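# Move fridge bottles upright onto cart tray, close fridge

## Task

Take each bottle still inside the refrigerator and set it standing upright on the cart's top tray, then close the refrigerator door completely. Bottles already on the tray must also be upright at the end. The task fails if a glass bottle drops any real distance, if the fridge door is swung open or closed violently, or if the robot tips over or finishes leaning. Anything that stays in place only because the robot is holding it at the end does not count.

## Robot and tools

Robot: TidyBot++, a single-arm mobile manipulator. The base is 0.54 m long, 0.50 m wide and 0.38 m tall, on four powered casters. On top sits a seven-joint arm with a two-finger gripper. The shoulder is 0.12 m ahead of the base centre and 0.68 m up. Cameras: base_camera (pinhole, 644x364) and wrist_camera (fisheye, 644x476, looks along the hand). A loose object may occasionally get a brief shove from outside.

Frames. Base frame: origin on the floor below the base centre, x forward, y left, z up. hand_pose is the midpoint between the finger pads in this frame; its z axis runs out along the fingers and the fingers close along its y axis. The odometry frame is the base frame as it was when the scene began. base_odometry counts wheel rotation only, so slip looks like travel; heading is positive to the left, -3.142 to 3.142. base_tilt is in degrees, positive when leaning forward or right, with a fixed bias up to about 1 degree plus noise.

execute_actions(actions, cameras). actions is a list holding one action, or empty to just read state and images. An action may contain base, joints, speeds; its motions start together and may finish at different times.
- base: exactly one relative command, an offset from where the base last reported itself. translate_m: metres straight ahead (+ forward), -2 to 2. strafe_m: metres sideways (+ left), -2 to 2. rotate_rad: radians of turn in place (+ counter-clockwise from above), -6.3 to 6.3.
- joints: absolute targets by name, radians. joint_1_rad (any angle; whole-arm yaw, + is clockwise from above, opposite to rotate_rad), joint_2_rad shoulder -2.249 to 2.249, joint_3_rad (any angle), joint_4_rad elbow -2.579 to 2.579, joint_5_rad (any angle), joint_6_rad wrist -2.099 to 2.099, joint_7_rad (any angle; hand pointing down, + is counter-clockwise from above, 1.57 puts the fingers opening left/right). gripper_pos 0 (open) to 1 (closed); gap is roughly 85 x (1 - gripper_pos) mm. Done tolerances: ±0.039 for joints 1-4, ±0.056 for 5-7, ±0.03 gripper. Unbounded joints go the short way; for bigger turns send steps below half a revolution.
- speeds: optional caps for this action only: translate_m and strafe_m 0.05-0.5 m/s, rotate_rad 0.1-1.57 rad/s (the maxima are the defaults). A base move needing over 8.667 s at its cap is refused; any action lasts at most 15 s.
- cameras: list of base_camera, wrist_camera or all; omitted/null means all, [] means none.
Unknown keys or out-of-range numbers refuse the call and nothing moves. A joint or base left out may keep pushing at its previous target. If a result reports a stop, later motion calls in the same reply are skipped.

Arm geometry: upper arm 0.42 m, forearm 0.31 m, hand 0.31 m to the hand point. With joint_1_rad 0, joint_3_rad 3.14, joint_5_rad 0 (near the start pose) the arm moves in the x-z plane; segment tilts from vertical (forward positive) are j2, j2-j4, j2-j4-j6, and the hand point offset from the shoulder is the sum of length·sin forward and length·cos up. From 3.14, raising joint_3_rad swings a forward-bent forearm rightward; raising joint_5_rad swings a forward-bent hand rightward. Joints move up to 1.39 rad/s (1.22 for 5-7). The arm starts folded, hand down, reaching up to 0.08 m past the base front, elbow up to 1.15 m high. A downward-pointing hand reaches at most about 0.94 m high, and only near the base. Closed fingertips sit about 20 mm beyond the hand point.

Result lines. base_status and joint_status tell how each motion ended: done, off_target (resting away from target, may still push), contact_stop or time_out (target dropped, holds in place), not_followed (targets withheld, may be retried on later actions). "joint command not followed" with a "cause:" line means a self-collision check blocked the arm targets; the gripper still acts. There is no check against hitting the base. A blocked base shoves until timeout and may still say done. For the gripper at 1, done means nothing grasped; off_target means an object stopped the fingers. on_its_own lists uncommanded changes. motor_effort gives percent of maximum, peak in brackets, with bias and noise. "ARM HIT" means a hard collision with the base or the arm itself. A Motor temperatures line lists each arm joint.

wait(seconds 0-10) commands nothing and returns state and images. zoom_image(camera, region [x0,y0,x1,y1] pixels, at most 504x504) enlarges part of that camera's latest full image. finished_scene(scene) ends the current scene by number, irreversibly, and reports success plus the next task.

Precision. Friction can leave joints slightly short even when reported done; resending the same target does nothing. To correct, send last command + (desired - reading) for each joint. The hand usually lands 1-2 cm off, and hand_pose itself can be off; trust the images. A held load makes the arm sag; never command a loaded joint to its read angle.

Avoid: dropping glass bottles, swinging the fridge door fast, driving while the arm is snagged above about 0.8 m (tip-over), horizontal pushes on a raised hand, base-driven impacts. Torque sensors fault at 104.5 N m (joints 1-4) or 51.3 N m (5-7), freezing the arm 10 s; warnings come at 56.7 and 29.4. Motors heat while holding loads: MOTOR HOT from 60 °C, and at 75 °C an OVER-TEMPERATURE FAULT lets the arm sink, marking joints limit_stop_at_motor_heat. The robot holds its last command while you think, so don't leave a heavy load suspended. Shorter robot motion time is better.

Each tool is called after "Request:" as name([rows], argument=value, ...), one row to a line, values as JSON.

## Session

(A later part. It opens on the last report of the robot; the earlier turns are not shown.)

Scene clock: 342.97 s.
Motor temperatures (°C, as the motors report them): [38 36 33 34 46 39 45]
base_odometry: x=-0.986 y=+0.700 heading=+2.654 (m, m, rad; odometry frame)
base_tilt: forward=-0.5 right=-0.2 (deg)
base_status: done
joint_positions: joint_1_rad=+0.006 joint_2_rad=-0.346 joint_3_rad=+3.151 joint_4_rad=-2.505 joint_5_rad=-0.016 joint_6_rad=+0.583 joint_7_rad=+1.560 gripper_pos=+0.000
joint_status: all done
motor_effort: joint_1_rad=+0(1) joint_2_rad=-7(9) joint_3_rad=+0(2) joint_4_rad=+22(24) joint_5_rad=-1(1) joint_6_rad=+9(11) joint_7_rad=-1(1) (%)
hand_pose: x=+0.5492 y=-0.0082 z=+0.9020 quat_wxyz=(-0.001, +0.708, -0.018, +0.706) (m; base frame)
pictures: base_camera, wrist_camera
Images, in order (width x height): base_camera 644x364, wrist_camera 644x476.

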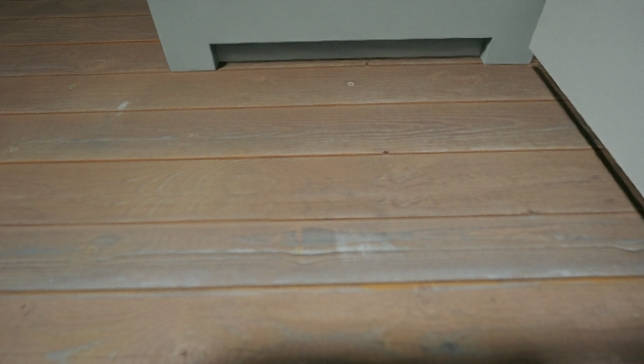

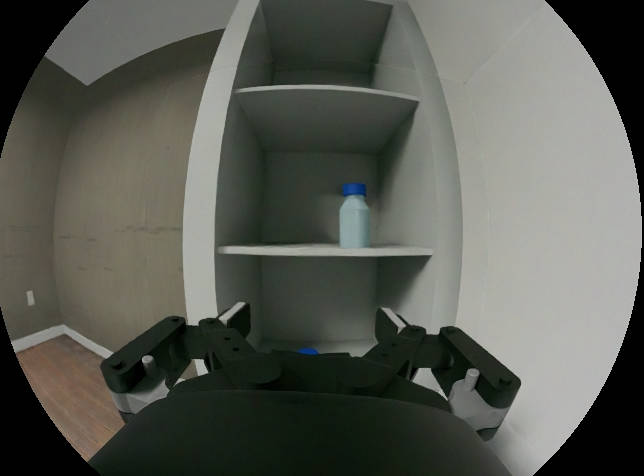

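Request:
execute_actions([
  {"joints": {"joint_1_rad": 0.17, "joint_2_rad": -0.04, "joint_3_rad": 3.14, "joint_4_rad": -1.75, "joint_5_rad": 0.02, "joint_6_rad": 0.12, "joint_7_rad": 1.59}},
], cameras=["wrist_camera"])

Scene clock: 400.77 s.
Motor temperatures (°C, as the motors report them): [38 36 33 34 46 40 45]
base_odometry: x=-0.986 y=+0.700 heading=+2.654 (m, m, rad; odometry frame)
base_tilt: forward=-0.5 right=-0.2 (deg)
base_status: not commanded
joint_positions: joint_1_rad=+0.159 joint_2_rad=-0.052 joint_3_rad=+3.151 joint_4_rad=-1.761 joint_5_rad=-0.016 joint_6_rad=+0.156 joint_7_rad=+1.560 gripper_pos=+0.000
joint_status: all done
motor_effort: joint_1_rad=+0(0) joint_2_rad=-20(19) joint_3_rad=+0(0) joint_4_rad=+25(25) joint_5_rad=-1(0) joint_6_rad=+9(9) joint_7_rad=-1(1) (%)
hand_pose: x=+0.7113 y=-0.1001 z=+1.0644 quat_wxyz=(+0.051, +0.697, -0.069, +0.712) (m; base frame)
pictures: wrist_camera
Images, in order (width x height): wrist_camera 644x476.

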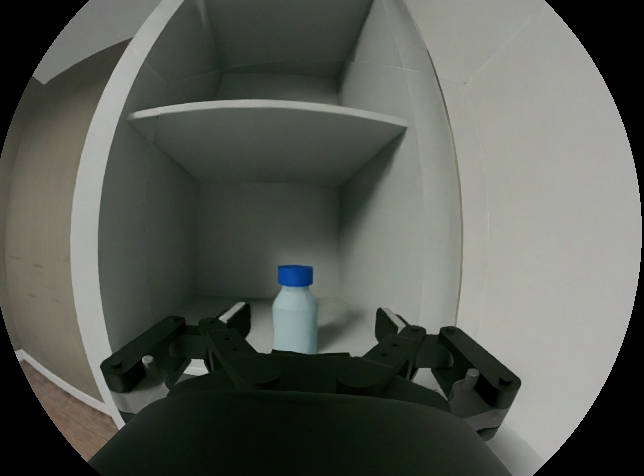

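Request:
zoom_image(camera="wrist_camera", region=[200, 240, 440, 380])

Region (200, 240, 440, 380) of wrist_camera's 644x476 image, scaled by 2.100; it fills the top 294 rows of this view, and the rest is white.

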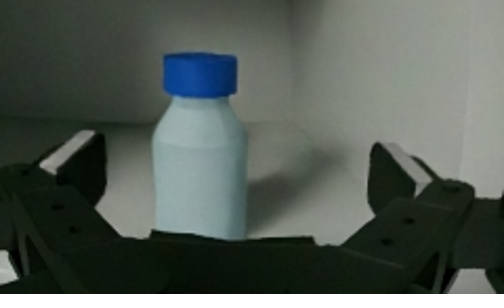

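Request:
execute_actions([
  {"base": {"translate_m": 0.13}, "speeds": {"translate_m": 0.15}},
])

Scene clock: 422.73 s.
Motor temperatures (°C, as the motors report them): [38 36 33 34 46 40 45]
base_odometry: x=-1.101 y=+0.761 heading=+2.654 (m, m, rad; odometry frame)
base_tilt: forward=-0.5 right=-0.2 (deg)
base_status: done
joint_positions: joint_1_rad=+0.160 joint_2_rad=-0.042 joint_3_rad=+3.151 joint_4_rad=-1.760 joint_5_rad=-0.016 joint_6_rad=+0.154 joint_7_rad=+1.560 gripper_pos=+0.000
joint_status: not commanded
motor_effort: joint_1_rad=+0(1) joint_2_rad=-20(22) joint_3_rad=+0(1) joint_4_rad=+25(26) joint_5_rad=-1(1) joint_6_rad=+9(9) joint_7_rad=-1(1) (%)
hand_pose: x=+0.7153 y=-0.1013 z=+1.0577 quat_wxyz=(+0.051, +0.702, -0.070, +0.707) (m; base frame)
pictures: base_camera, wrist_camera
Images, in order (width x height): base_camera 644x364, wrist_camera 644x476.

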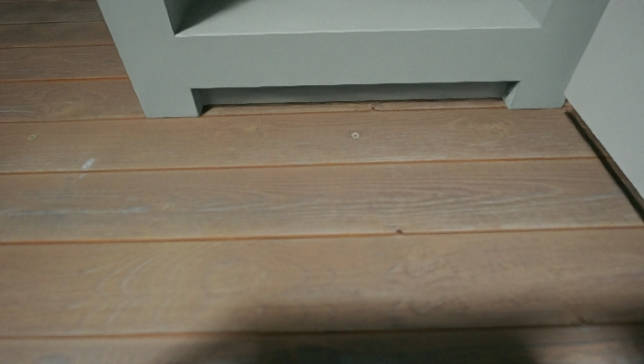

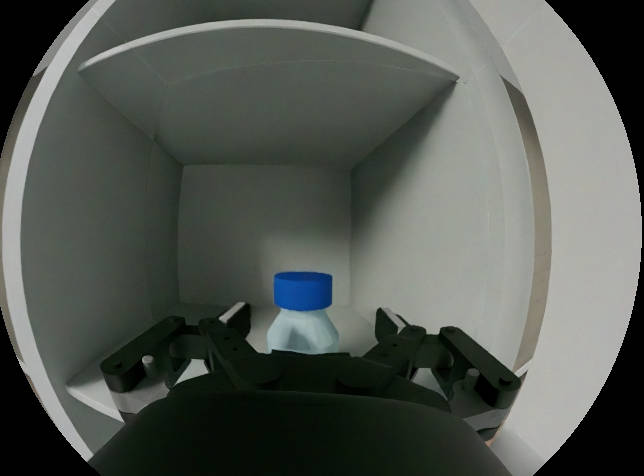

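Request:
zoom_image(camera="wrist_camera", region=[200, 240, 440, 380])

Region (200, 240, 440, 380) of wrist_camera's 644x476 image, scaled by 2.100; it fills the top 294 rows of this view, and the rest is white.

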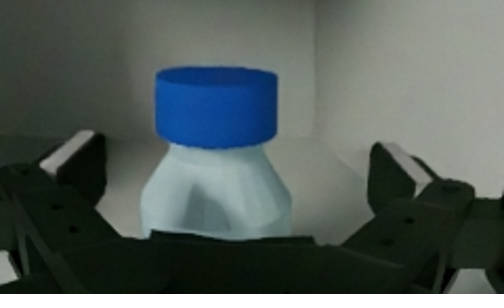

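Request:
execute_actions([
  {"base": {"translate_m": 0.075}, "speeds": {"translate_m": 0.08}},
], cameras=["wrist_camera"])

Scene clock: 441.37 s.
Motor temperatures (°C, as the motors report them): [38 36 33 34 46 40 45]
base_odometry: x=-1.167 y=+0.797 heading=+2.654 (m, m, rad; odometry frame)
base_tilt: forward=-0.4 right=-0.2 (deg)
base_status: done
joint_positions: joint_1_rad=+0.161 joint_2_rad=-0.040 joint_3_rad=+3.151 joint_4_rad=-1.760 joint_5_rad=-0.016 joint_6_rad=+0.153 joint_7_rad=+1.560 gripper_pos=+0.000
joint_status: not commanded
motor_effort: joint_1_rad=+0(1) joint_2_rad=-20(23) joint_3_rad=+0(1) joint_4_rad=+25(26) joint_5_rad=-1(2) joint_6_rad=+9(9) joint_7_rad=-1(1) (%)
hand_pose: x=+0.7158 y=-0.1017 z=+1.0567 quat_wxyz=(+0.052, +0.702, -0.070, +0.707) (m; base frame)
pictures: wrist_camera
Images, in order (width x height): wrist_camera 644x476.

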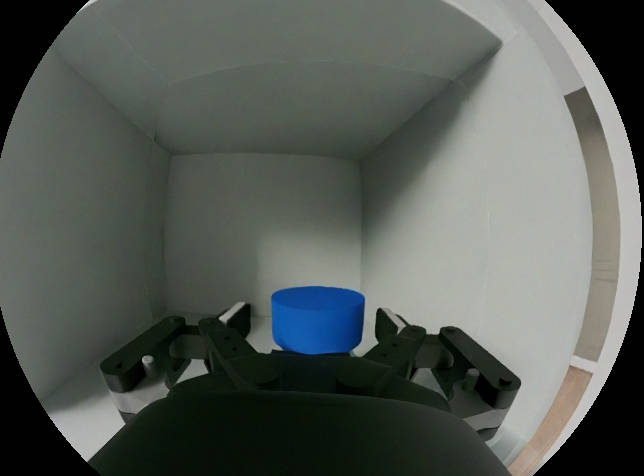

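Request:
execute_actions([
  {"joints": {"gripper_pos": 1.0}},
], cameras=["wrist_camera"])

Scene clock: 446.37 s.
Motor temperatures (°C, as the motors report them): [38 36 33 35 46 40 45]
base_odometry: x=-1.167 y=+0.796 heading=+2.654 (m, m, rad; odometry frame)
base_tilt: forward=-0.5 right=-0.2 (deg)
base_status: not commanded
joint_positions: joint_1_rad=+0.162 joint_2_rad=-0.040 joint_3_rad=+3.150 joint_4_rad=-1.760 joint_5_rad=-0.016 joint_6_rad=+0.153 joint_7_rad=+1.560 gripper_pos=+0.428
joint_status: gripper_pos off_target (ended at +0.428, target +1.000)
motor_effort: joint_1_rad=+0(2) joint_2_rad=-19(21) joint_3_rad=+0(2) joint_4_rad=+25(26) joint_5_rad=-1(0) joint_6_rad=+9(9) joint_7_rad=-1(0) (%)
hand_pose: x=+0.7157 y=-0.1025 z=+1.0569 quat_wxyz=(+0.052, +0.702, -0.070, +0.707) (m; base frame)
pictures: wrist_camera
Images, in order (width x height): wrist_camera 644x476.

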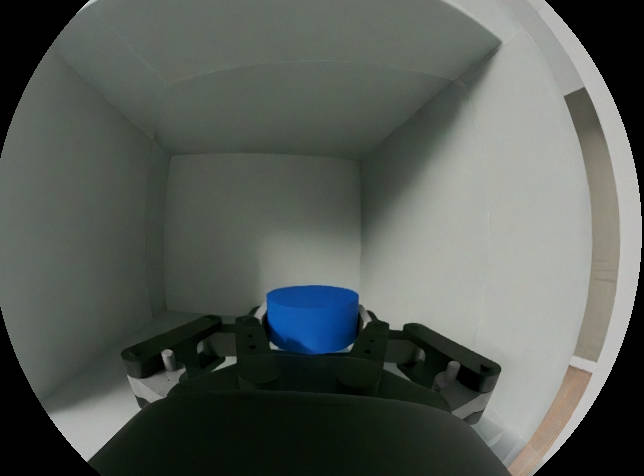

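Request:
execute_actions([
  {"joints": {"joint_4_rad": -1.61, "joint_6_rad": 0.0, "gripper_pos": 1.0}},
], cameras=["wrist_camera"])

Scene clock: 453.30 s.
Motor temperatures (°C, as the motors report them): [38 36 33 35 46 40 45]
base_odometry: x=-1.167 y=+0.796 heading=+2.654 (m, m, rad; odometry frame)
base_tilt: forward=-0.5 right=-0.1 (deg)
base_status: not commanded
joint_positions: joint_1_rad=+0.162 joint_2_rad=-0.020 joint_3_rad=+3.150 joint_4_rad=-1.656 joint_5_rad=-0.016 joint_6_rad=+0.006 joint_7_rad=+1.560 gripper_pos=+0.428
joint_status: joint_4_rad off_target (ended at -1.656, target -1.610); gripper_pos off_target (ended at +0.428, target +1.000); the others done
motor_effort: joint_1_rad=+0(0) joint_2_rad=-26(27) joint_3_rad=+0(0) joint_4_rad=+32(31) joint_5_rad=-2(0) joint_6_rad=+13(14) joint_7_rad=-1(0) (%)
hand_pose: x=+0.7265 y=-0.1037 z=+1.0635 quat_wxyz=(+0.050, +0.724, -0.072, +0.684) (m; base frame)
pictures: wrist_camera
Images, in order (width x height): wrist_camera 644x476.

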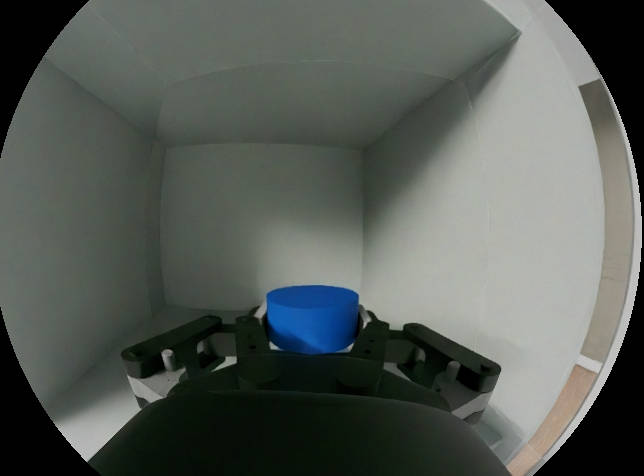

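Request:
execute_actions([
  {"joints": {"joint_2_rad": -0.07, "joint_4_rad": -1.55, "joint_6_rad": 0.0, "gripper_pos": 1.0}},
], cameras=["wrist_camera"])

Scene clock: 462.90 s.
Motor temperatures (°C, as the motors report them): [38 36 33 35 46 40 45]
base_odometry: x=-1.167 y=+0.796 heading=+2.654 (m, m, rad; odometry frame)
base_tilt: forward=-0.4 right=-0.1 (deg)
base_status: not commanded
joint_positions: joint_1_rad=+0.162 joint_2_rad=-0.037 joint_3_rad=+3.150 joint_4_rad=-1.588 joint_5_rad=-0.016 joint_6_rad=+0.001 joint_7_rad=+1.560 gripper_pos=+0.428
joint_status: gripper_pos off_target (ended at +0.428, target +1.000); the others done
motor_effort: joint_1_rad=+0(0) joint_2_rad=-25(28) joint_3_rad=+0(0) joint_4_rad=+31(34) joint_5_rad=-1(1) joint_6_rad=+13(14) joint_7_rad=-1(1) (%)
hand_pose: x=+0.7205 y=-0.1028 z=+1.1145 quat_wxyz=(+0.052, +0.697, -0.069, +0.712) (m; base frame)
pictures: wrist_camera
Images, in order (width x height): wrist_camera 644x476.

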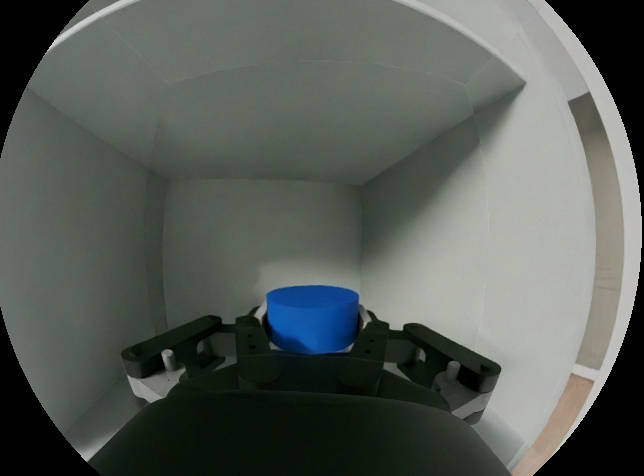

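Request:
execute_actions([
  {"base": {"translate_m": -0.88}, "joints": {"joint_2_rad": -0.37, "joint_4_rad": -1.98, "joint_6_rad": 0.13, "gripper_pos": 1.0}, "speeds": {"translate_m": 0.4}},
])

Scene clock: 490.87 s.
Motor temperatures (°C, as the motors report them): [38 36 33 35 46 40 45]
base_odometry: x=-0.390 y=+0.385 heading=+2.654 (m, m, rad; odometry frame)
base_tilt: forward=-0.5 right=-0.1 (deg)
base_status: done
joint_positions: joint_1_rad=+0.164 joint_2_rad=-0.347 joint_3_rad=+3.150 joint_4_rad=-2.003 joint_5_rad=-0.016 joint_6_rad=+0.067 joint_7_rad=+1.561 gripper_pos=+0.428
joint_status: joint_6_rad off_target (ended at +0.067, target +0.130); gripper_pos off_target (ended at +0.428, target +1.000); the others done
motor_effort: joint_1_rad=+0(2) joint_2_rad=-14(32) joint_3_rad=+0(3) joint_4_rad=+32(32) joint_5_rad=-1(2) joint_6_rad=+14(13) joint_7_rad=-1(1) (%)
hand_pose: x=+0.5935 y=-0.0824 z=+1.0449 quat_wxyz=(+0.051, +0.710, -0.072, +0.699) (m; base frame)
pictures: base_camera, wrist_camera
Images, in order (width x height): base_camera 644x364, wrist_camera 644x476.

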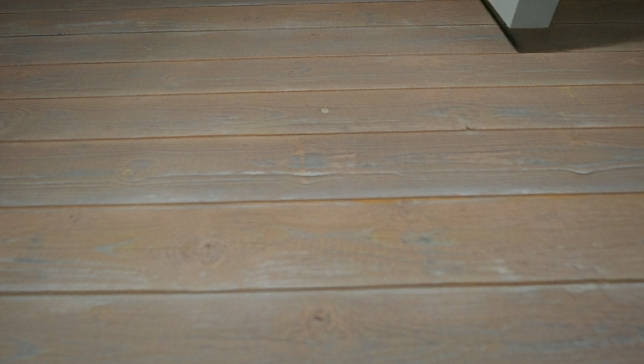

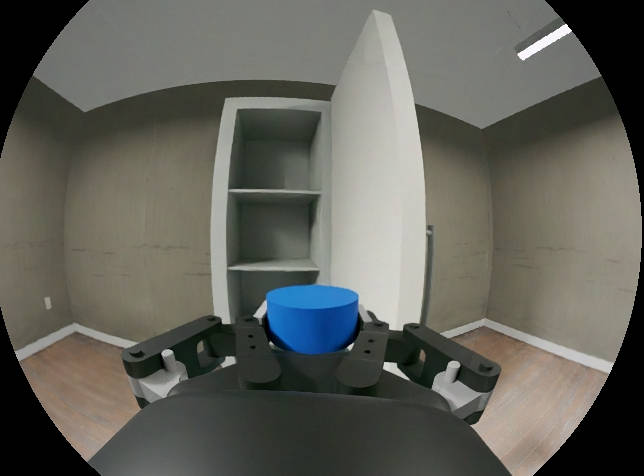

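Request:
execute_actions([
  {"joints": {"joint_1_rad": 2.3, "gripper_pos": 1.0}},
], cameras=["wrist_camera"])

Scene clock: 502.50 s.
Motor temperatures (°C, as the motors report them): [38 36 33 35 46 40 45]
base_odometry: x=-0.390 y=+0.385 heading=+2.654 (m, m, rad; odometry frame)
base_tilt: forward=-0.5 right=-0.2 (deg)
base_status: not commanded
joint_positions: joint_1_rad=+2.293 joint_2_rad=-0.347 joint_3_rad=+3.150 joint_4_rad=-2.003 joint_5_rad=-0.016 joint_6_rad=+0.067 joint_7_rad=+1.561 gripper_pos=+0.428
joint_status: gripper_pos off_target (ended at +0.428, target +1.000); the others done
motor_effort: joint_1_rad=+0(2) joint_2_rad=-14(15) joint_3_rad=+0(1) joint_4_rad=+31(32) joint_5_rad=+0(1) joint_6_rad=+13(13) joint_7_rad=-1(1) (%)
hand_pose: x=-0.2021 y=-0.3589 z=+1.0449 quat_wxyz=(+0.636, +0.282, -0.656, +0.295) (m; base frame)
pictures: wrist_camera
Images, in order (width x height): wrist_camera 644x476.

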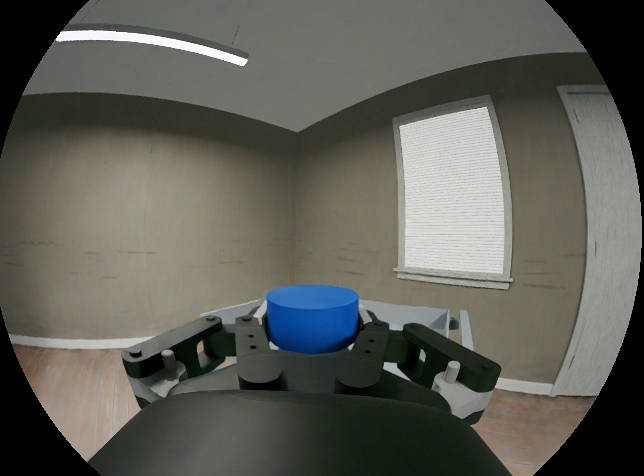

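Request:
execute_actions([
  {"joints": {"joint_1_rad": 1.5, "gripper_pos": 1.0}},
], cameras=["wrist_camera"])

Scene clock: 514.43 s.
Motor temperatures (°C, as the motors report them): [38 36 33 35 46 40 45]
base_odometry: x=-0.390 y=+0.385 heading=+2.654 (m, m, rad; odometry frame)
base_tilt: forward=-0.5 right=-0.2 (deg)
base_status: not commanded
joint_positions: joint_1_rad=+1.507 joint_2_rad=-0.347 joint_3_rad=+3.149 joint_4_rad=-2.003 joint_5_rad=-0.016 joint_6_rad=+0.067 joint_7_rad=+1.561 gripper_pos=+0.428
joint_status: gripper_pos off_target (ended at +0.428, target +1.000); the others done
motor_effort: joint_1_rad=+0(1) joint_2_rad=-14(14) joint_3_rad=+0(1) joint_4_rad=+31(32) joint_5_rad=+0(1) joint_6_rad=+13(12) joint_7_rad=-1(1) (%)
hand_pose: x=+0.1465 y=-0.4808 z=+1.0449 quat_wxyz=(+0.474, +0.511, -0.498, +0.516) (m; base frame)
pictures: wrist_camera
Images, in order (width x height): wrist_camera 644x476.

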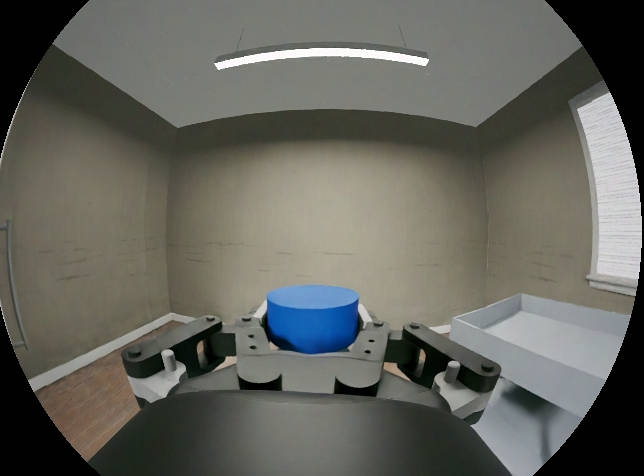

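Request:
zoom_image(camera="wrist_camera", region=[420, 260, 644, 476])

Region (420, 260, 644, 476) of wrist_camera's 644x476 image, scaled by 2.250; it fills the top 486 rows of this view, and the rest is white.

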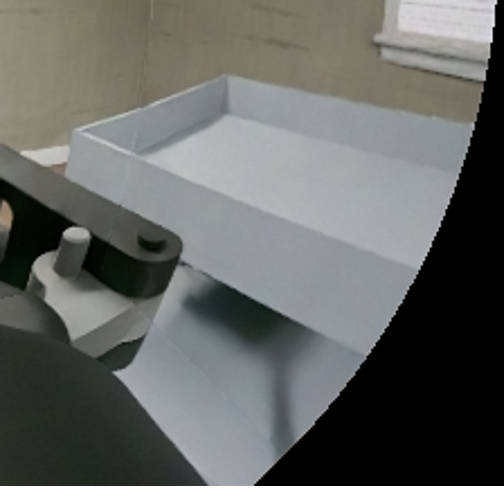

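Request:
execute_actions([
  {"base": {"translate_m": 0.1}, "joints": {"joint_1_rad": 2.0, "gripper_pos": 1.0}},
], cameras=[])

Request:
execute_actions([
  {"base": {"strafe_m": -0.5}, "joints": {"gripper_pos": 1.0}, "speeds": {"strafe_m": 0.4}},
])

Scene clock: 567.47 s.
Motor temperatures (°C, as the motors report them): [38 36 33 35 46 40 45]
base_odometry: x=-0.478 y=+0.432 heading=+2.655 (m, m, rad; odometry frame)
base_tilt: forward=-0.5 right=-0.1 (deg)
base_status: done
joint_positions: joint_1_rad=+1.993 joint_2_rad=-0.347 joint_3_rad=+3.143 joint_4_rad=-2.003 joint_5_rad=-0.016 joint_6_rad=+0.068 joint_7_rad=+1.561 gripper_pos=+0.428
joint_status: gripper_pos off_target (ended at +0.428, target +1.000); the others done
motor_effort: joint_1_rad=+0(1) joint_2_rad=-14(14) joint_3_rad=+0(3) joint_4_rad=+32(32) joint_5_rad=-1(1) joint_6_rad=+14(13) joint_7_rad=-1(1) (%)
hand_pose: x=-0.0782 y=-0.4393 z=+1.0450 quat_wxyz=(+0.584, +0.379, -0.605, +0.388) (m; base frame)
pictures: none
No camera images: the call's "cameras" was empty. Leave "cameras" out to get every camera's image.

Scene clock: 569.87 s.
Motor temperatures (°C, as the motors report them): [38 36 33 35 46 40 45]
base_odometry: x=-0.243 y=+0.874 heading=+2.654 (m, m, rad; odometry frame)
base_tilt: forward=-0.6 right=-0.1 (deg)
base_status: done
joint_positions: joint_1_rad=+1.993 joint_2_rad=-0.345 joint_3_rad=+3.143 joint_4_rad=-2.003 joint_5_rad=-0.016 joint_6_rad=+0.068 joint_7_rad=+1.561 gripper_pos=+0.428
joint_status: gripper_pos off_target (ended at +0.428, target +1.000)
motor_effort: joint_1_rad=+0(1) joint_2_rad=-13(16) joint_3_rad=+0(1) joint_4_rad=+32(32) joint_5_rad=-1(1) joint_6_rad=+13(14) joint_7_rad=-1(1) (%)
hand_pose: x=-0.0785 y=-0.4396 z=+1.0445 quat_wxyz=(+0.584, +0.379, -0.605, +0.387) (m; base frame)
pictures: base_camera, wrist_camera
Images, in order (width x height): base_camera 644x364, wrist_camera 644x476.

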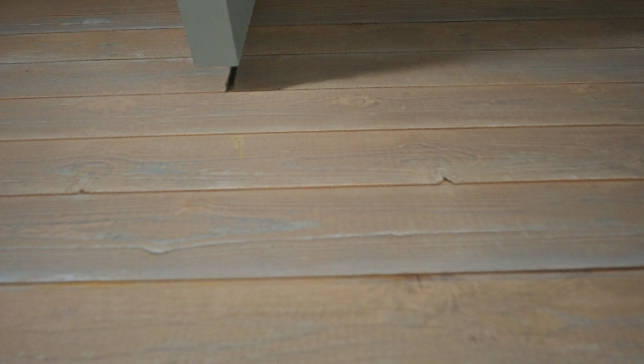

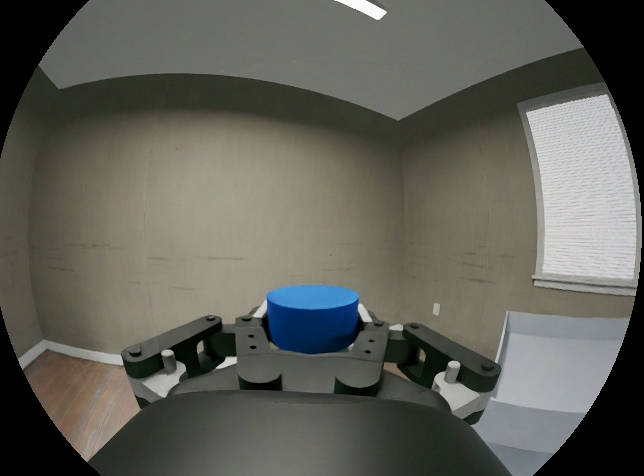

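Request:
zoom_image(camera="wrist_camera", region=[440, 290, 644, 476])

Region (440, 290, 644, 476) of wrist_camera's 644x476 image, scaled by 2.471; it fills the top 460 rows of this view, and the rest is white.

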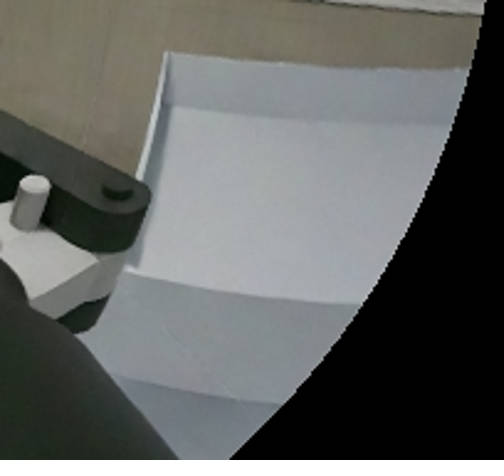

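Request:
execute_actions([
  {"joints": {"joint_1_rad": 2.68, "joint_2_rad": 0.28, "joint_4_rad": -1.535, "joint_6_rad": 0.36, "gripper_pos": 1.0}},
], cameras=["wrist_camera"])

Scene clock: 614.03 s.
Motor temperatures (°C, as the motors report them): [38 36 33 35 46 40 45]
base_odometry: x=-0.243 y=+0.874 heading=+2.654 (m, m, rad; odometry frame)
base_tilt: forward=-0.7 right=-0.1 (deg)
base_status: not commanded
joint_positions: joint_1_rad=+2.679 joint_2_rad=+0.318 joint_3_rad=+3.143 joint_4_rad=-1.580 joint_5_rad=-0.016 joint_6_rad=+0.295 joint_7_rad=+1.561 gripper_pos=+0.428
joint_status: joint_4_rad off_target (ended at -1.580, target -1.535); joint_6_rad off_target (ended at +0.295, target +0.360); gripper_pos off_target (ended at +0.428, target +1.000); the others done
motor_effort: joint_1_rad=+0(2) joint_2_rad=-39(40) joint_3_rad=+0(2) joint_4_rad=+30(32) joint_5_rad=-1(1) joint_6_rad=+13(12) joint_7_rad=-1(1) (%)
hand_pose: x=-0.5442 y=-0.3291 z=+0.9701 quat_wxyz=(+0.676, +0.154, -0.702, +0.165) (m; base frame)
pictures: wrist_camera
Images, in order (width x height): wrist_camera 644x476.

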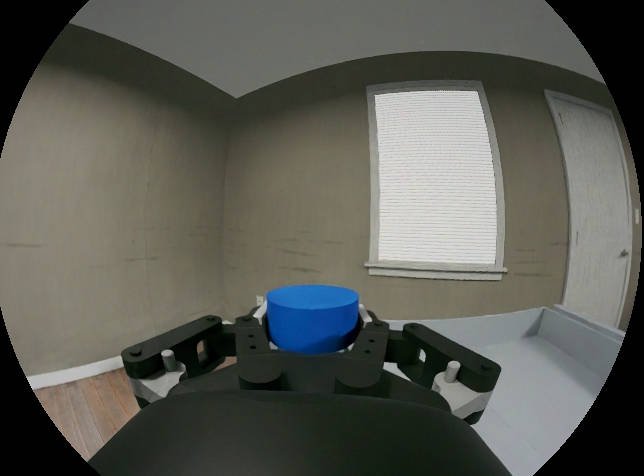

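Request:
execute_actions([
  {"joints": {"joint_1_rad": 2.71, "joint_2_rad": 0.32, "joint_4_rad": -1.69, "joint_6_rad": 0.565, "gripper_pos": 1.0}},
], cameras=["wrist_camera"])

Scene clock: 626.00 s.
Motor temperatures (°C, as the motors report them): [38 36 33 35 46 40 45]
base_odometry: x=-0.243 y=+0.874 heading=+2.654 (m, m, rad; odometry frame)
base_tilt: forward=-0.5 right=-0.2 (deg)
base_status: not commanded
joint_positions: joint_1_rad=+2.702 joint_2_rad=+0.350 joint_3_rad=+3.143 joint_4_rad=-1.715 joint_5_rad=-0.016 joint_6_rad=+0.500 joint_7_rad=+1.561 gripper_pos=+0.428
joint_status: joint_6_rad off_target (ended at +0.500, target +0.565); gripper_pos off_target (ended at +0.428, target +1.000); the others done
motor_effort: joint_1_rad=+0(1) joint_2_rad=-39(41) joint_3_rad=+0(1) joint_4_rad=+29(31) joint_5_rad=-1(2) joint_6_rad=+13(15) joint_7_rad=-1(1) (%)
hand_pose: x=-0.5447 y=-0.3097 z=+0.9296 quat_wxyz=(+0.691, +0.143, -0.691, +0.159) (m; base frame)
pictures: wrist_camera
Images, in order (width x height): wrist_camera 644x476.

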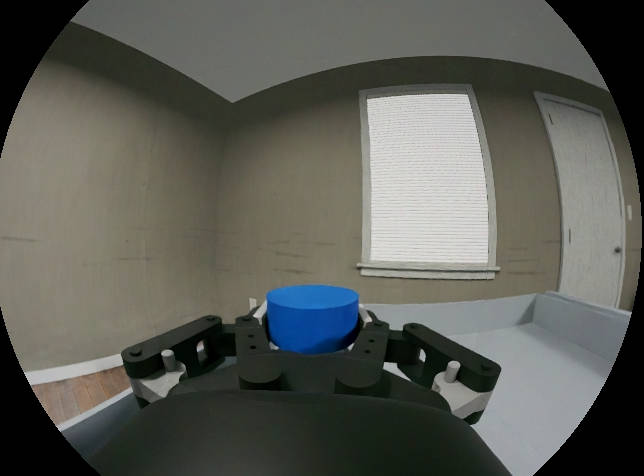

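Request:
execute_actions([
  {"joints": {"joint_2_rad": 0.355, "joint_6_rad": 0.59, "gripper_pos": 1.0}},
], cameras=["wrist_camera"])

Scene clock: 635.80 s.
Motor temperatures (°C, as the motors report them): [38 36 33 35 46 40 45]
base_odometry: x=-0.243 y=+0.874 heading=+2.654 (m, m, rad; odometry frame)
base_tilt: forward=-0.5 right=-0.1 (deg)
base_status: not commanded
joint_positions: joint_1_rad=+2.702 joint_2_rad=+0.380 joint_3_rad=+3.143 joint_4_rad=-1.715 joint_5_rad=-0.016 joint_6_rad=+0.529 joint_7_rad=+1.561 gripper_pos=+0.428
joint_status: joint_6_rad off_target (ended at +0.529, target +0.590); gripper_pos off_target (ended at +0.428, target +1.000); the others done
motor_effort: joint_1_rad=+0(1) joint_2_rad=-40(41) joint_3_rad=+0(1) joint_4_rad=+29(29) joint_5_rad=-1(1) joint_6_rad=+13(13) joint_7_rad=-1(1) (%)
hand_pose: x=-0.5513 y=-0.3127 z=+0.9165 quat_wxyz=(+0.691, +0.143, -0.691, +0.159) (m; base frame)
pictures: wrist_camera
Images, in order (width x height): wrist_camera 644x476.

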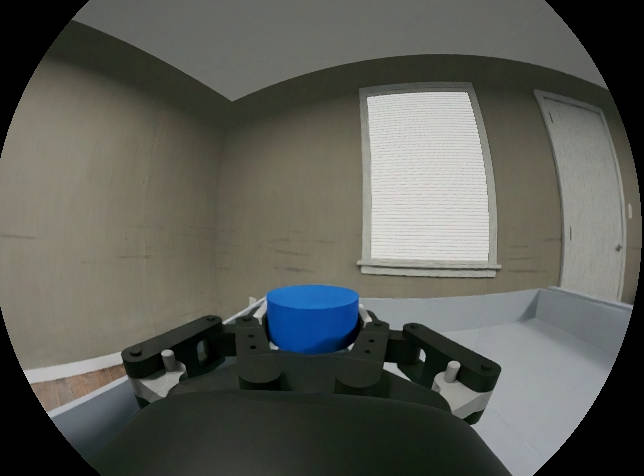

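Request:
execute_actions([
  {"joints": {"joint_2_rad": 0.39, "joint_6_rad": 0.615, "gripper_pos": 1.0}},
], cameras=["wrist_camera"])

Scene clock: 640.97 s.
Motor temperatures (°C, as the motors report them): [38 37 33 35 46 40 45]
base_odometry: x=-0.243 y=+0.874 heading=+2.654 (m, m, rad; odometry frame)
base_tilt: forward=-0.5 right=+0.0 (deg)
base_status: not commanded
joint_positions: joint_1_rad=+2.702 joint_2_rad=+0.395 joint_3_rad=+3.143 joint_4_rad=-1.715 joint_5_rad=-0.016 joint_6_rad=+0.563 joint_7_rad=+1.561 gripper_pos=+0.428
joint_status: gripper_pos off_target (ended at +0.428, target +1.000); the others done
motor_effort: joint_1_rad=+0(0) joint_2_rad=-37(39) joint_3_rad=+0(0) joint_4_rad=+26(29) joint_5_rad=-1(1) joint_6_rad=+12(13) joint_7_rad=-1(1) (%)
hand_pose: x=-0.5543 y=-0.3140 z=+0.9164 quat_wxyz=(+0.697, +0.141, -0.684, +0.160) (m; base frame)
pictures: wrist_camera
Images, in order (width x height): wrist_camera 644x476.

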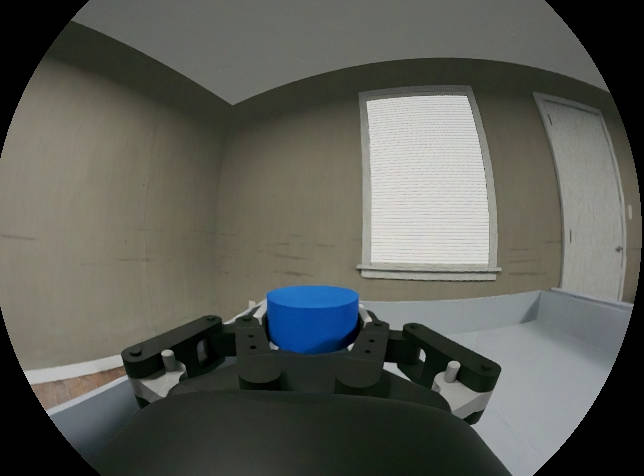

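Request:
execute_actions([
  {"joints": {"gripper_pos": 0.0}},
], cameras=["wrist_camera"])

Scene clock: 646.07 s.
Motor temperatures (°C, as the motors report them): [38 37 33 35 46 40 45]
base_odometry: x=-0.243 y=+0.874 heading=+2.654 (m, m, rad; odometry frame)
base_tilt: forward=-0.5 right=-0.1 (deg)
base_status: not commanded
joint_positions: joint_1_rad=+2.703 joint_2_rad=+0.392 joint_3_rad=+3.143 joint_4_rad=-1.698 joint_5_rad=-0.016 joint_6_rad=+0.581 joint_7_rad=+1.561 gripper_pos=+0.000
joint_status: all done
motor_effort: joint_1_rad=+0(1) joint_2_rad=-34(37) joint_3_rad=+0(1) joint_4_rad=+23(26) joint_5_rad=-2(0) joint_6_rad=+9(12) joint_7_rad=-1(1) (%)
hand_pose: x=-0.5559 y=-0.3142 z=+0.9336 quat_wxyz=(+0.710, +0.138, -0.671, +0.163) (m; base frame)
pictures: wrist_camera
Images, in order (width x height): wrist_camera 644x476.

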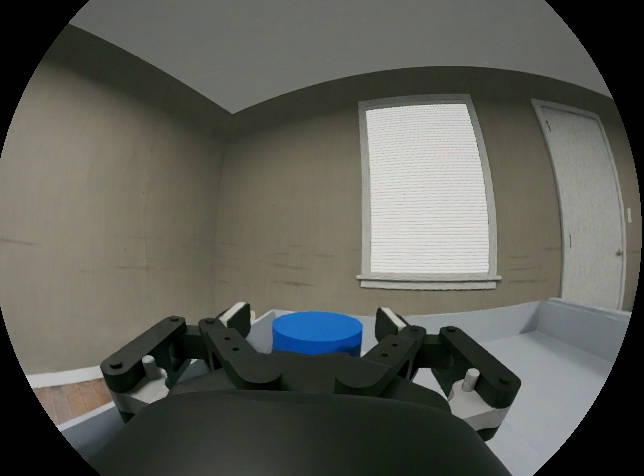

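Request:
execute_actions([
  {"joints": {"joint_2_rad": -0.35, "joint_4_rad": -1.75}},
], cameras=[])

Request:
execute_actions([
  {"joints": {"joint_1_rad": 2.9, "joint_4_rad": -2.0, "joint_6_rad": -0.6}},
], cameras=["wrist_camera"])

Scene clock: 656.90 s.
Motor temperatures (°C, as the motors report them): [38 37 33 35 46 40 45]
base_odometry: x=-0.243 y=+0.874 heading=+2.654 (m, m, rad; odometry frame)
base_tilt: forward=-0.4 right=-0.1 (deg)
base_status: not commanded
joint_positions: joint_1_rad=+2.703 joint_2_rad=-0.352 joint_3_rad=+3.143 joint_4_rad=-1.736 joint_5_rad=-0.016 joint_6_rad=+0.586 joint_7_rad=+1.561 gripper_pos=+0.000
joint_status: all done
motor_effort: joint_1_rad=+0(0) joint_2_rad=-7(36) joint_3_rad=+0(0) joint_4_rad=+23(24) joint_5_rad=-1(1) joint_6_rad=+7(9) joint_7_rad=-1(1) (%)
hand_pose: x=-0.2323 y=-0.1623 z=+1.3524 quat_wxyz=(+0.897, +0.076, -0.381, +0.209) (m; base frame)
pictures: none
No camera images: the call's "cameras" was empty. Leave "cameras" out to get every camera's image.

Scene clock: 658.47 s.
Motor temperatures (°C, as the motors report them): [38 37 33 35 46 40 45]
base_odometry: x=-0.243 y=+0.874 heading=+2.654 (m, m, rad; odometry frame)
base_tilt: forward=-0.5 right=-0.2 (deg)
base_status: not commanded
joint_positions: joint_1_rad=+2.892 joint_2_rad=-0.353 joint_3_rad=+3.143 joint_4_rad=-2.001 joint_5_rad=-0.016 joint_6_rad=-0.584 joint_7_rad=+1.561 gripper_pos=+0.000
joint_status: all done
motor_effort: joint_1_rad=+0(1) joint_2_rad=-7(10) joint_3_rad=+0(1) joint_4_rad=+24(27) joint_5_rad=-1(1) joint_6_rad=+7(9) joint_7_rad=-1(1) (%)
hand_pose: x=-0.2810 y=-0.1054 z=+0.8612 quat_wxyz=(+0.435, +0.103, -0.892, +0.064) (m; base frame)
pictures: wrist_camera
Images, in order (width x height): wrist_camera 644x476.

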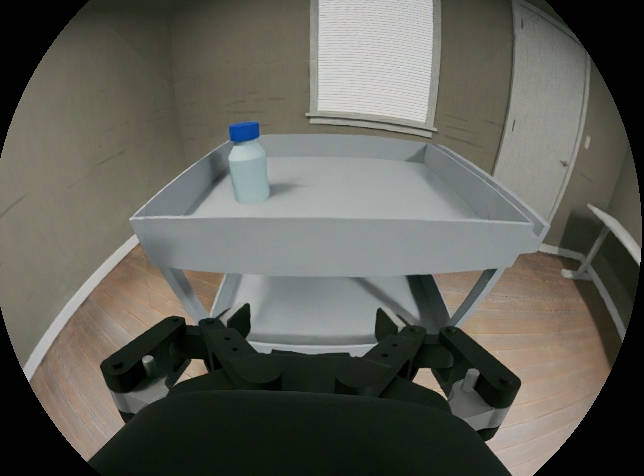

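Request:
execute_actions([
  {"base": {"strafe_m": 0.5}, "joints": {"joint_1_rad": 0.0, "joint_6_rad": 0.1}},
], cameras=[])

Request:
execute_actions([
  {"base": {"translate_m": 0.5}, "joints": {"joint_1_rad": -0.01, "joint_2_rad": 0.863, "joint_3_rad": 3.14, "joint_4_rad": -2.31, "joint_5_rad": 0.02, "joint_6_rad": 1.63, "joint_7_rad": 1.59}},
])

Scene clock: 682.17 s.
Motor temperatures (°C, as the motors report them): [38 37 33 35 46 40 45]
base_odometry: x=-0.478 y=+0.432 heading=+2.654 (m, m, rad; odometry frame)
base_tilt: forward=-0.5 right=-0.2 (deg)
base_status: done
joint_positions: joint_1_rad=+0.008 joint_2_rad=-0.353 joint_3_rad=+3.143 joint_4_rad=-2.001 joint_5_rad=-0.015 joint_6_rad=+0.065 joint_7_rad=+1.561 gripper_pos=+0.000
joint_status: all done
motor_effort: joint_1_rad=+0(1) joint_2_rad=-9(13) joint_3_rad=+0(3) joint_4_rad=+25(25) joint_5_rad=-1(2) joint_6_rad=+8(9) joint_7_rad=-1(1) (%)
hand_pose: x=+0.5982 y=-0.0039 z=+1.0484 quat_wxyz=(-0.005, +0.711, -0.013, +0.703) (m; base frame)
pictures: none
No camera images: the call's "cameras" was empty. Leave "cameras" out to get every camera's image.

Scene clock: 684.67 s.
Motor temperatures (°C, as the motors report them): [38 37 33 35 46 40 45]
base_odometry: x=-0.920 y=+0.666 heading=+2.655 (m, m, rad; odometry frame)
base_tilt: forward=-0.5 right=-0.2 (deg)
base_status: done
joint_positions: joint_1_rad=+0.002 joint_2_rad=+0.856 joint_3_rad=+3.143 joint_4_rad=-2.296 joint_5_rad=-0.015 joint_6_rad=+1.595 joint_7_rad=+1.561 gripper_pos=+0.000
joint_status: all done
motor_effort: joint_1_rad=+0(1) joint_2_rad=-33(35) joint_3_rad=-1(1) joint_4_rad=+6(25) joint_5_rad=-1(1) joint_6_rad=+9(10) joint_7_rad=-1(1) (%)
hand_pose: x=+0.7446 y=-0.0052 z=+0.6475 quat_wxyz=(+0.003, +0.702, -0.009, +0.712) (m; base frame)
pictures: base_camera, wrist_camera
Images, in order (width x height): base_camera 644x364, wrist_camera 644x476.

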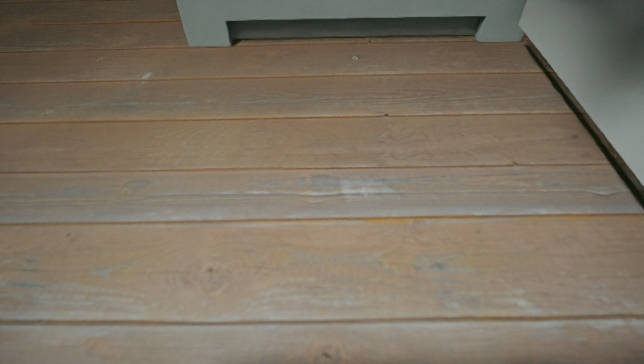

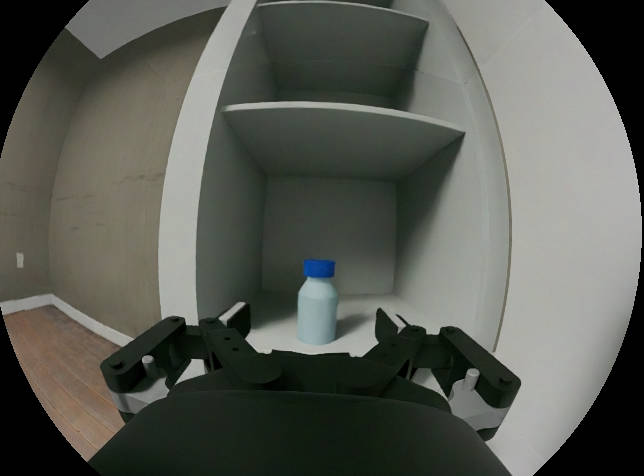

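Request:
zoom_image(camera="wrist_camera", region=[200, 240, 440, 380])

Region (200, 240, 440, 380) of wrist_camera's 644x476 image, scaled by 2.100; it fills the top 294 rows of this view, and the rest is white.

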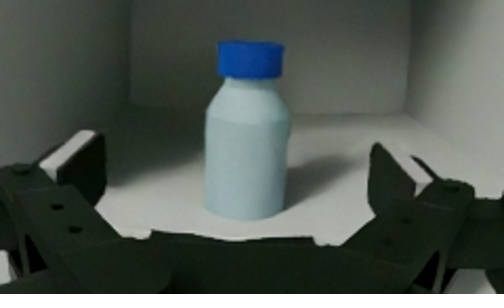

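Request:
execute_actions([
  {"base": {"translate_m": 0.165}, "joints": {"joint_1_rad": 0.03}, "speeds": {"translate_m": 0.2}},
], cameras=["wrist_camera"])

Request:
zoom_image(camera="wrist_camera", region=[200, 240, 440, 380])

Scene clock: 705.50 s.
Motor temperatures (°C, as the motors report them): [38 37 33 35 46 40 45]
base_odometry: x=-1.066 y=+0.743 heading=+2.656 (m, m, rad; odometry frame)
base_tilt: forward=-0.4 right=-0.2 (deg)
base_status: done
joint_positions: joint_1_rad=+0.028 joint_2_rad=+0.856 joint_3_rad=+3.143 joint_4_rad=-2.302 joint_5_rad=-0.015 joint_6_rad=+1.596 joint_7_rad=+1.561 gripper_pos=+0.000
joint_status: all done
motor_effort: joint_1_rad=+0(1) joint_2_rad=-33(34) joint_3_rad=-1(1) joint_4_rad=+6(7) joint_5_rad=-2(1) joint_6_rad=+8(10) joint_7_rad=-1(1) (%)
hand_pose: x=+0.7425 y=-0.0218 z=+0.6463 quat_wxyz=(+0.013, +0.704, -0.019, +0.710) (m; base frame)
pictures: wrist_camera
Images, in order (width x height): wrist_camera 644x476.

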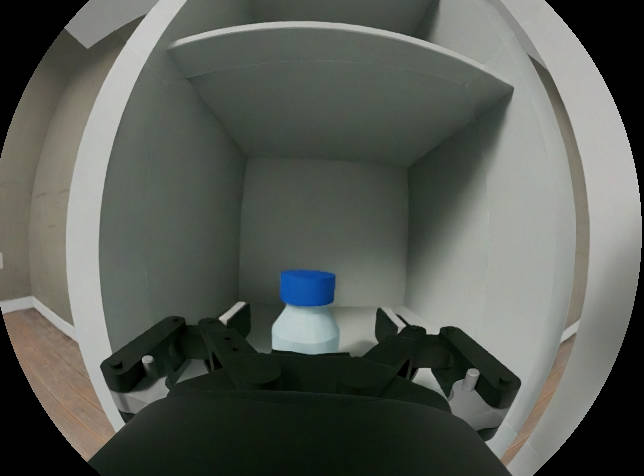

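Region (200, 240, 440, 380) of wrist_camera's 644x476 image, scaled by 2.100; it fills the top 294 rows of this view, and the rest is white.

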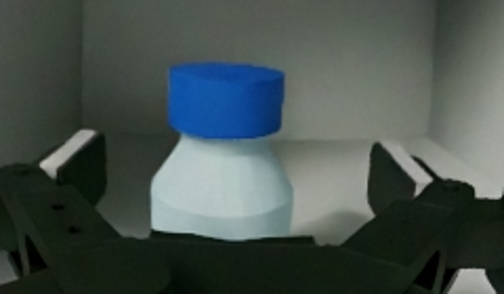

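Request:
execute_actions([
  {"base": {"translate_m": 0.086}, "speeds": {"translate_m": 0.1}},
], cameras=["wrist_camera"])

Scene clock: 718.10 s.
Motor temperatures (°C, as the motors report them): [38 37 33 35 46 40 45]
base_odometry: x=-1.142 y=+0.783 heading=+2.656 (m, m, rad; odometry frame)
base_tilt: forward=-0.5 right=-0.2 (deg)
base_status: done
joint_positions: joint_1_rad=+0.028 joint_2_rad=+0.856 joint_3_rad=+3.143 joint_4_rad=-2.304 joint_5_rad=-0.015 joint_6_rad=+1.597 joint_7_rad=+1.561 gripper_pos=+0.000
joint_status: not commanded
motor_effort: joint_1_rad=+0(1) joint_2_rad=-32(34) joint_3_rad=-1(1) joint_4_rad=+6(8) joint_5_rad=-1(2) joint_6_rad=+9(10) joint_7_rad=-1(1) (%)
hand_pose: x=+0.7419 y=-0.0218 z=+0.6458 quat_wxyz=(+0.013, +0.704, -0.019, +0.710) (m; base frame)
pictures: wrist_camera
Images, in order (width x height): wrist_camera 644x476.

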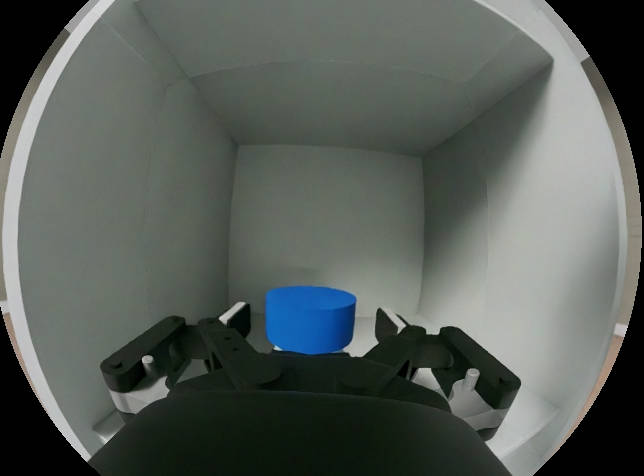

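Request:
execute_actions([
  {"joints": {"gripper_pos": 1.0}},
], cameras=["wrist_camera"])

Scene clock: 723.43 s.
Motor temperatures (°C, as the motors report them): [38 37 33 35 46 40 45]
base_odometry: x=-1.142 y=+0.783 heading=+2.656 (m, m, rad; odometry frame)
base_tilt: forward=-0.4 right=-0.1 (deg)
base_status: not commanded
joint_positions: joint_1_rad=+0.028 joint_2_rad=+0.856 joint_3_rad=+3.143 joint_4_rad=-2.304 joint_5_rad=-0.014 joint_6_rad=+1.597 joint_7_rad=+1.561 gripper_pos=+0.429
joint_status: gripper_pos off_target (ended at +0.429, target +1.000)
motor_effort: joint_1_rad=+0(1) joint_2_rad=-33(35) joint_3_rad=+0(1) joint_4_rad=+7(7) joint_5_rad=-2(1) joint_6_rad=+9(10) joint_7_rad=-1(1) (%)
hand_pose: x=+0.7420 y=-0.0216 z=+0.6459 quat_wxyz=(+0.013, +0.704, -0.018, +0.710) (m; base frame)
pictures: wrist_camera
Images, in order (width x height): wrist_camera 644x476.

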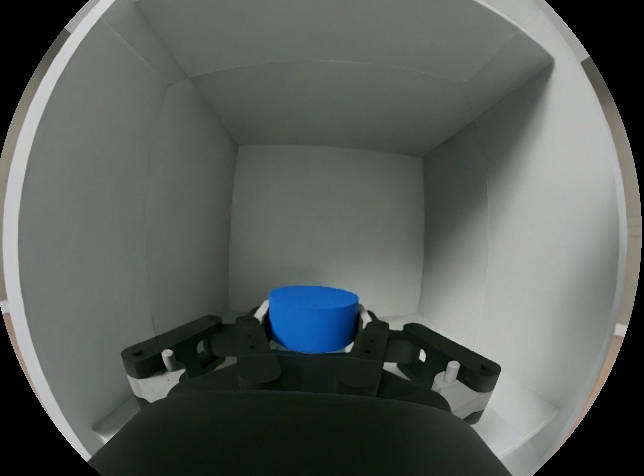

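Request:
execute_actions([
  {"joints": {"joint_2_rad": 0.67, "joint_4_rad": -2.445, "joint_6_rad": 1.66, "gripper_pos": 1.0}},
], cameras=["wrist_camera"])

Scene clock: 732.93 s.
Motor temperatures (°C, as the motors report them): [38 37 33 35 46 40 45]
base_odometry: x=-1.142 y=+0.783 heading=+2.656 (m, m, rad; odometry frame)
base_tilt: forward=-0.4 right=-0.2 (deg)
base_status: not commanded
joint_positions: joint_1_rad=+0.028 joint_2_rad=+0.690 joint_3_rad=+3.143 joint_4_rad=-2.443 joint_5_rad=-0.014 joint_6_rad=+1.609 joint_7_rad=+1.561 gripper_pos=+0.429
joint_status: gripper_pos off_target (ended at +0.429, target +1.000); the others done
motor_effort: joint_1_rad=+0(0) joint_2_rad=-32(38) joint_3_rad=-1(1) joint_4_rad=+9(9) joint_5_rad=-1(1) joint_6_rad=+12(13) joint_7_rad=-1(1) (%)
hand_pose: x=+0.7002 y=-0.0204 z=+0.7067 quat_wxyz=(+0.013, +0.690, -0.018, +0.723) (m; base frame)
pictures: wrist_camera
Images, in order (width x height): wrist_camera 644x476.

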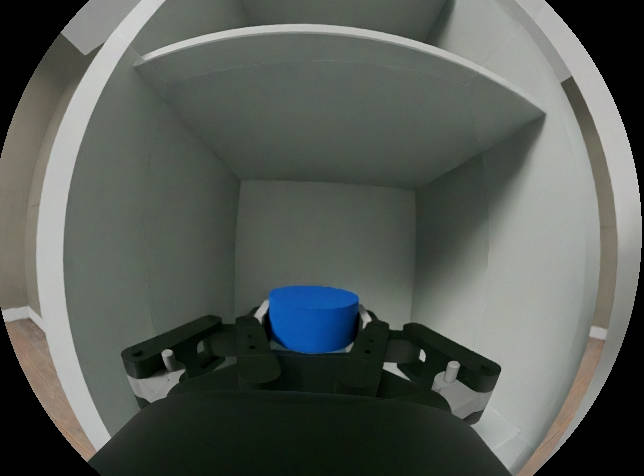

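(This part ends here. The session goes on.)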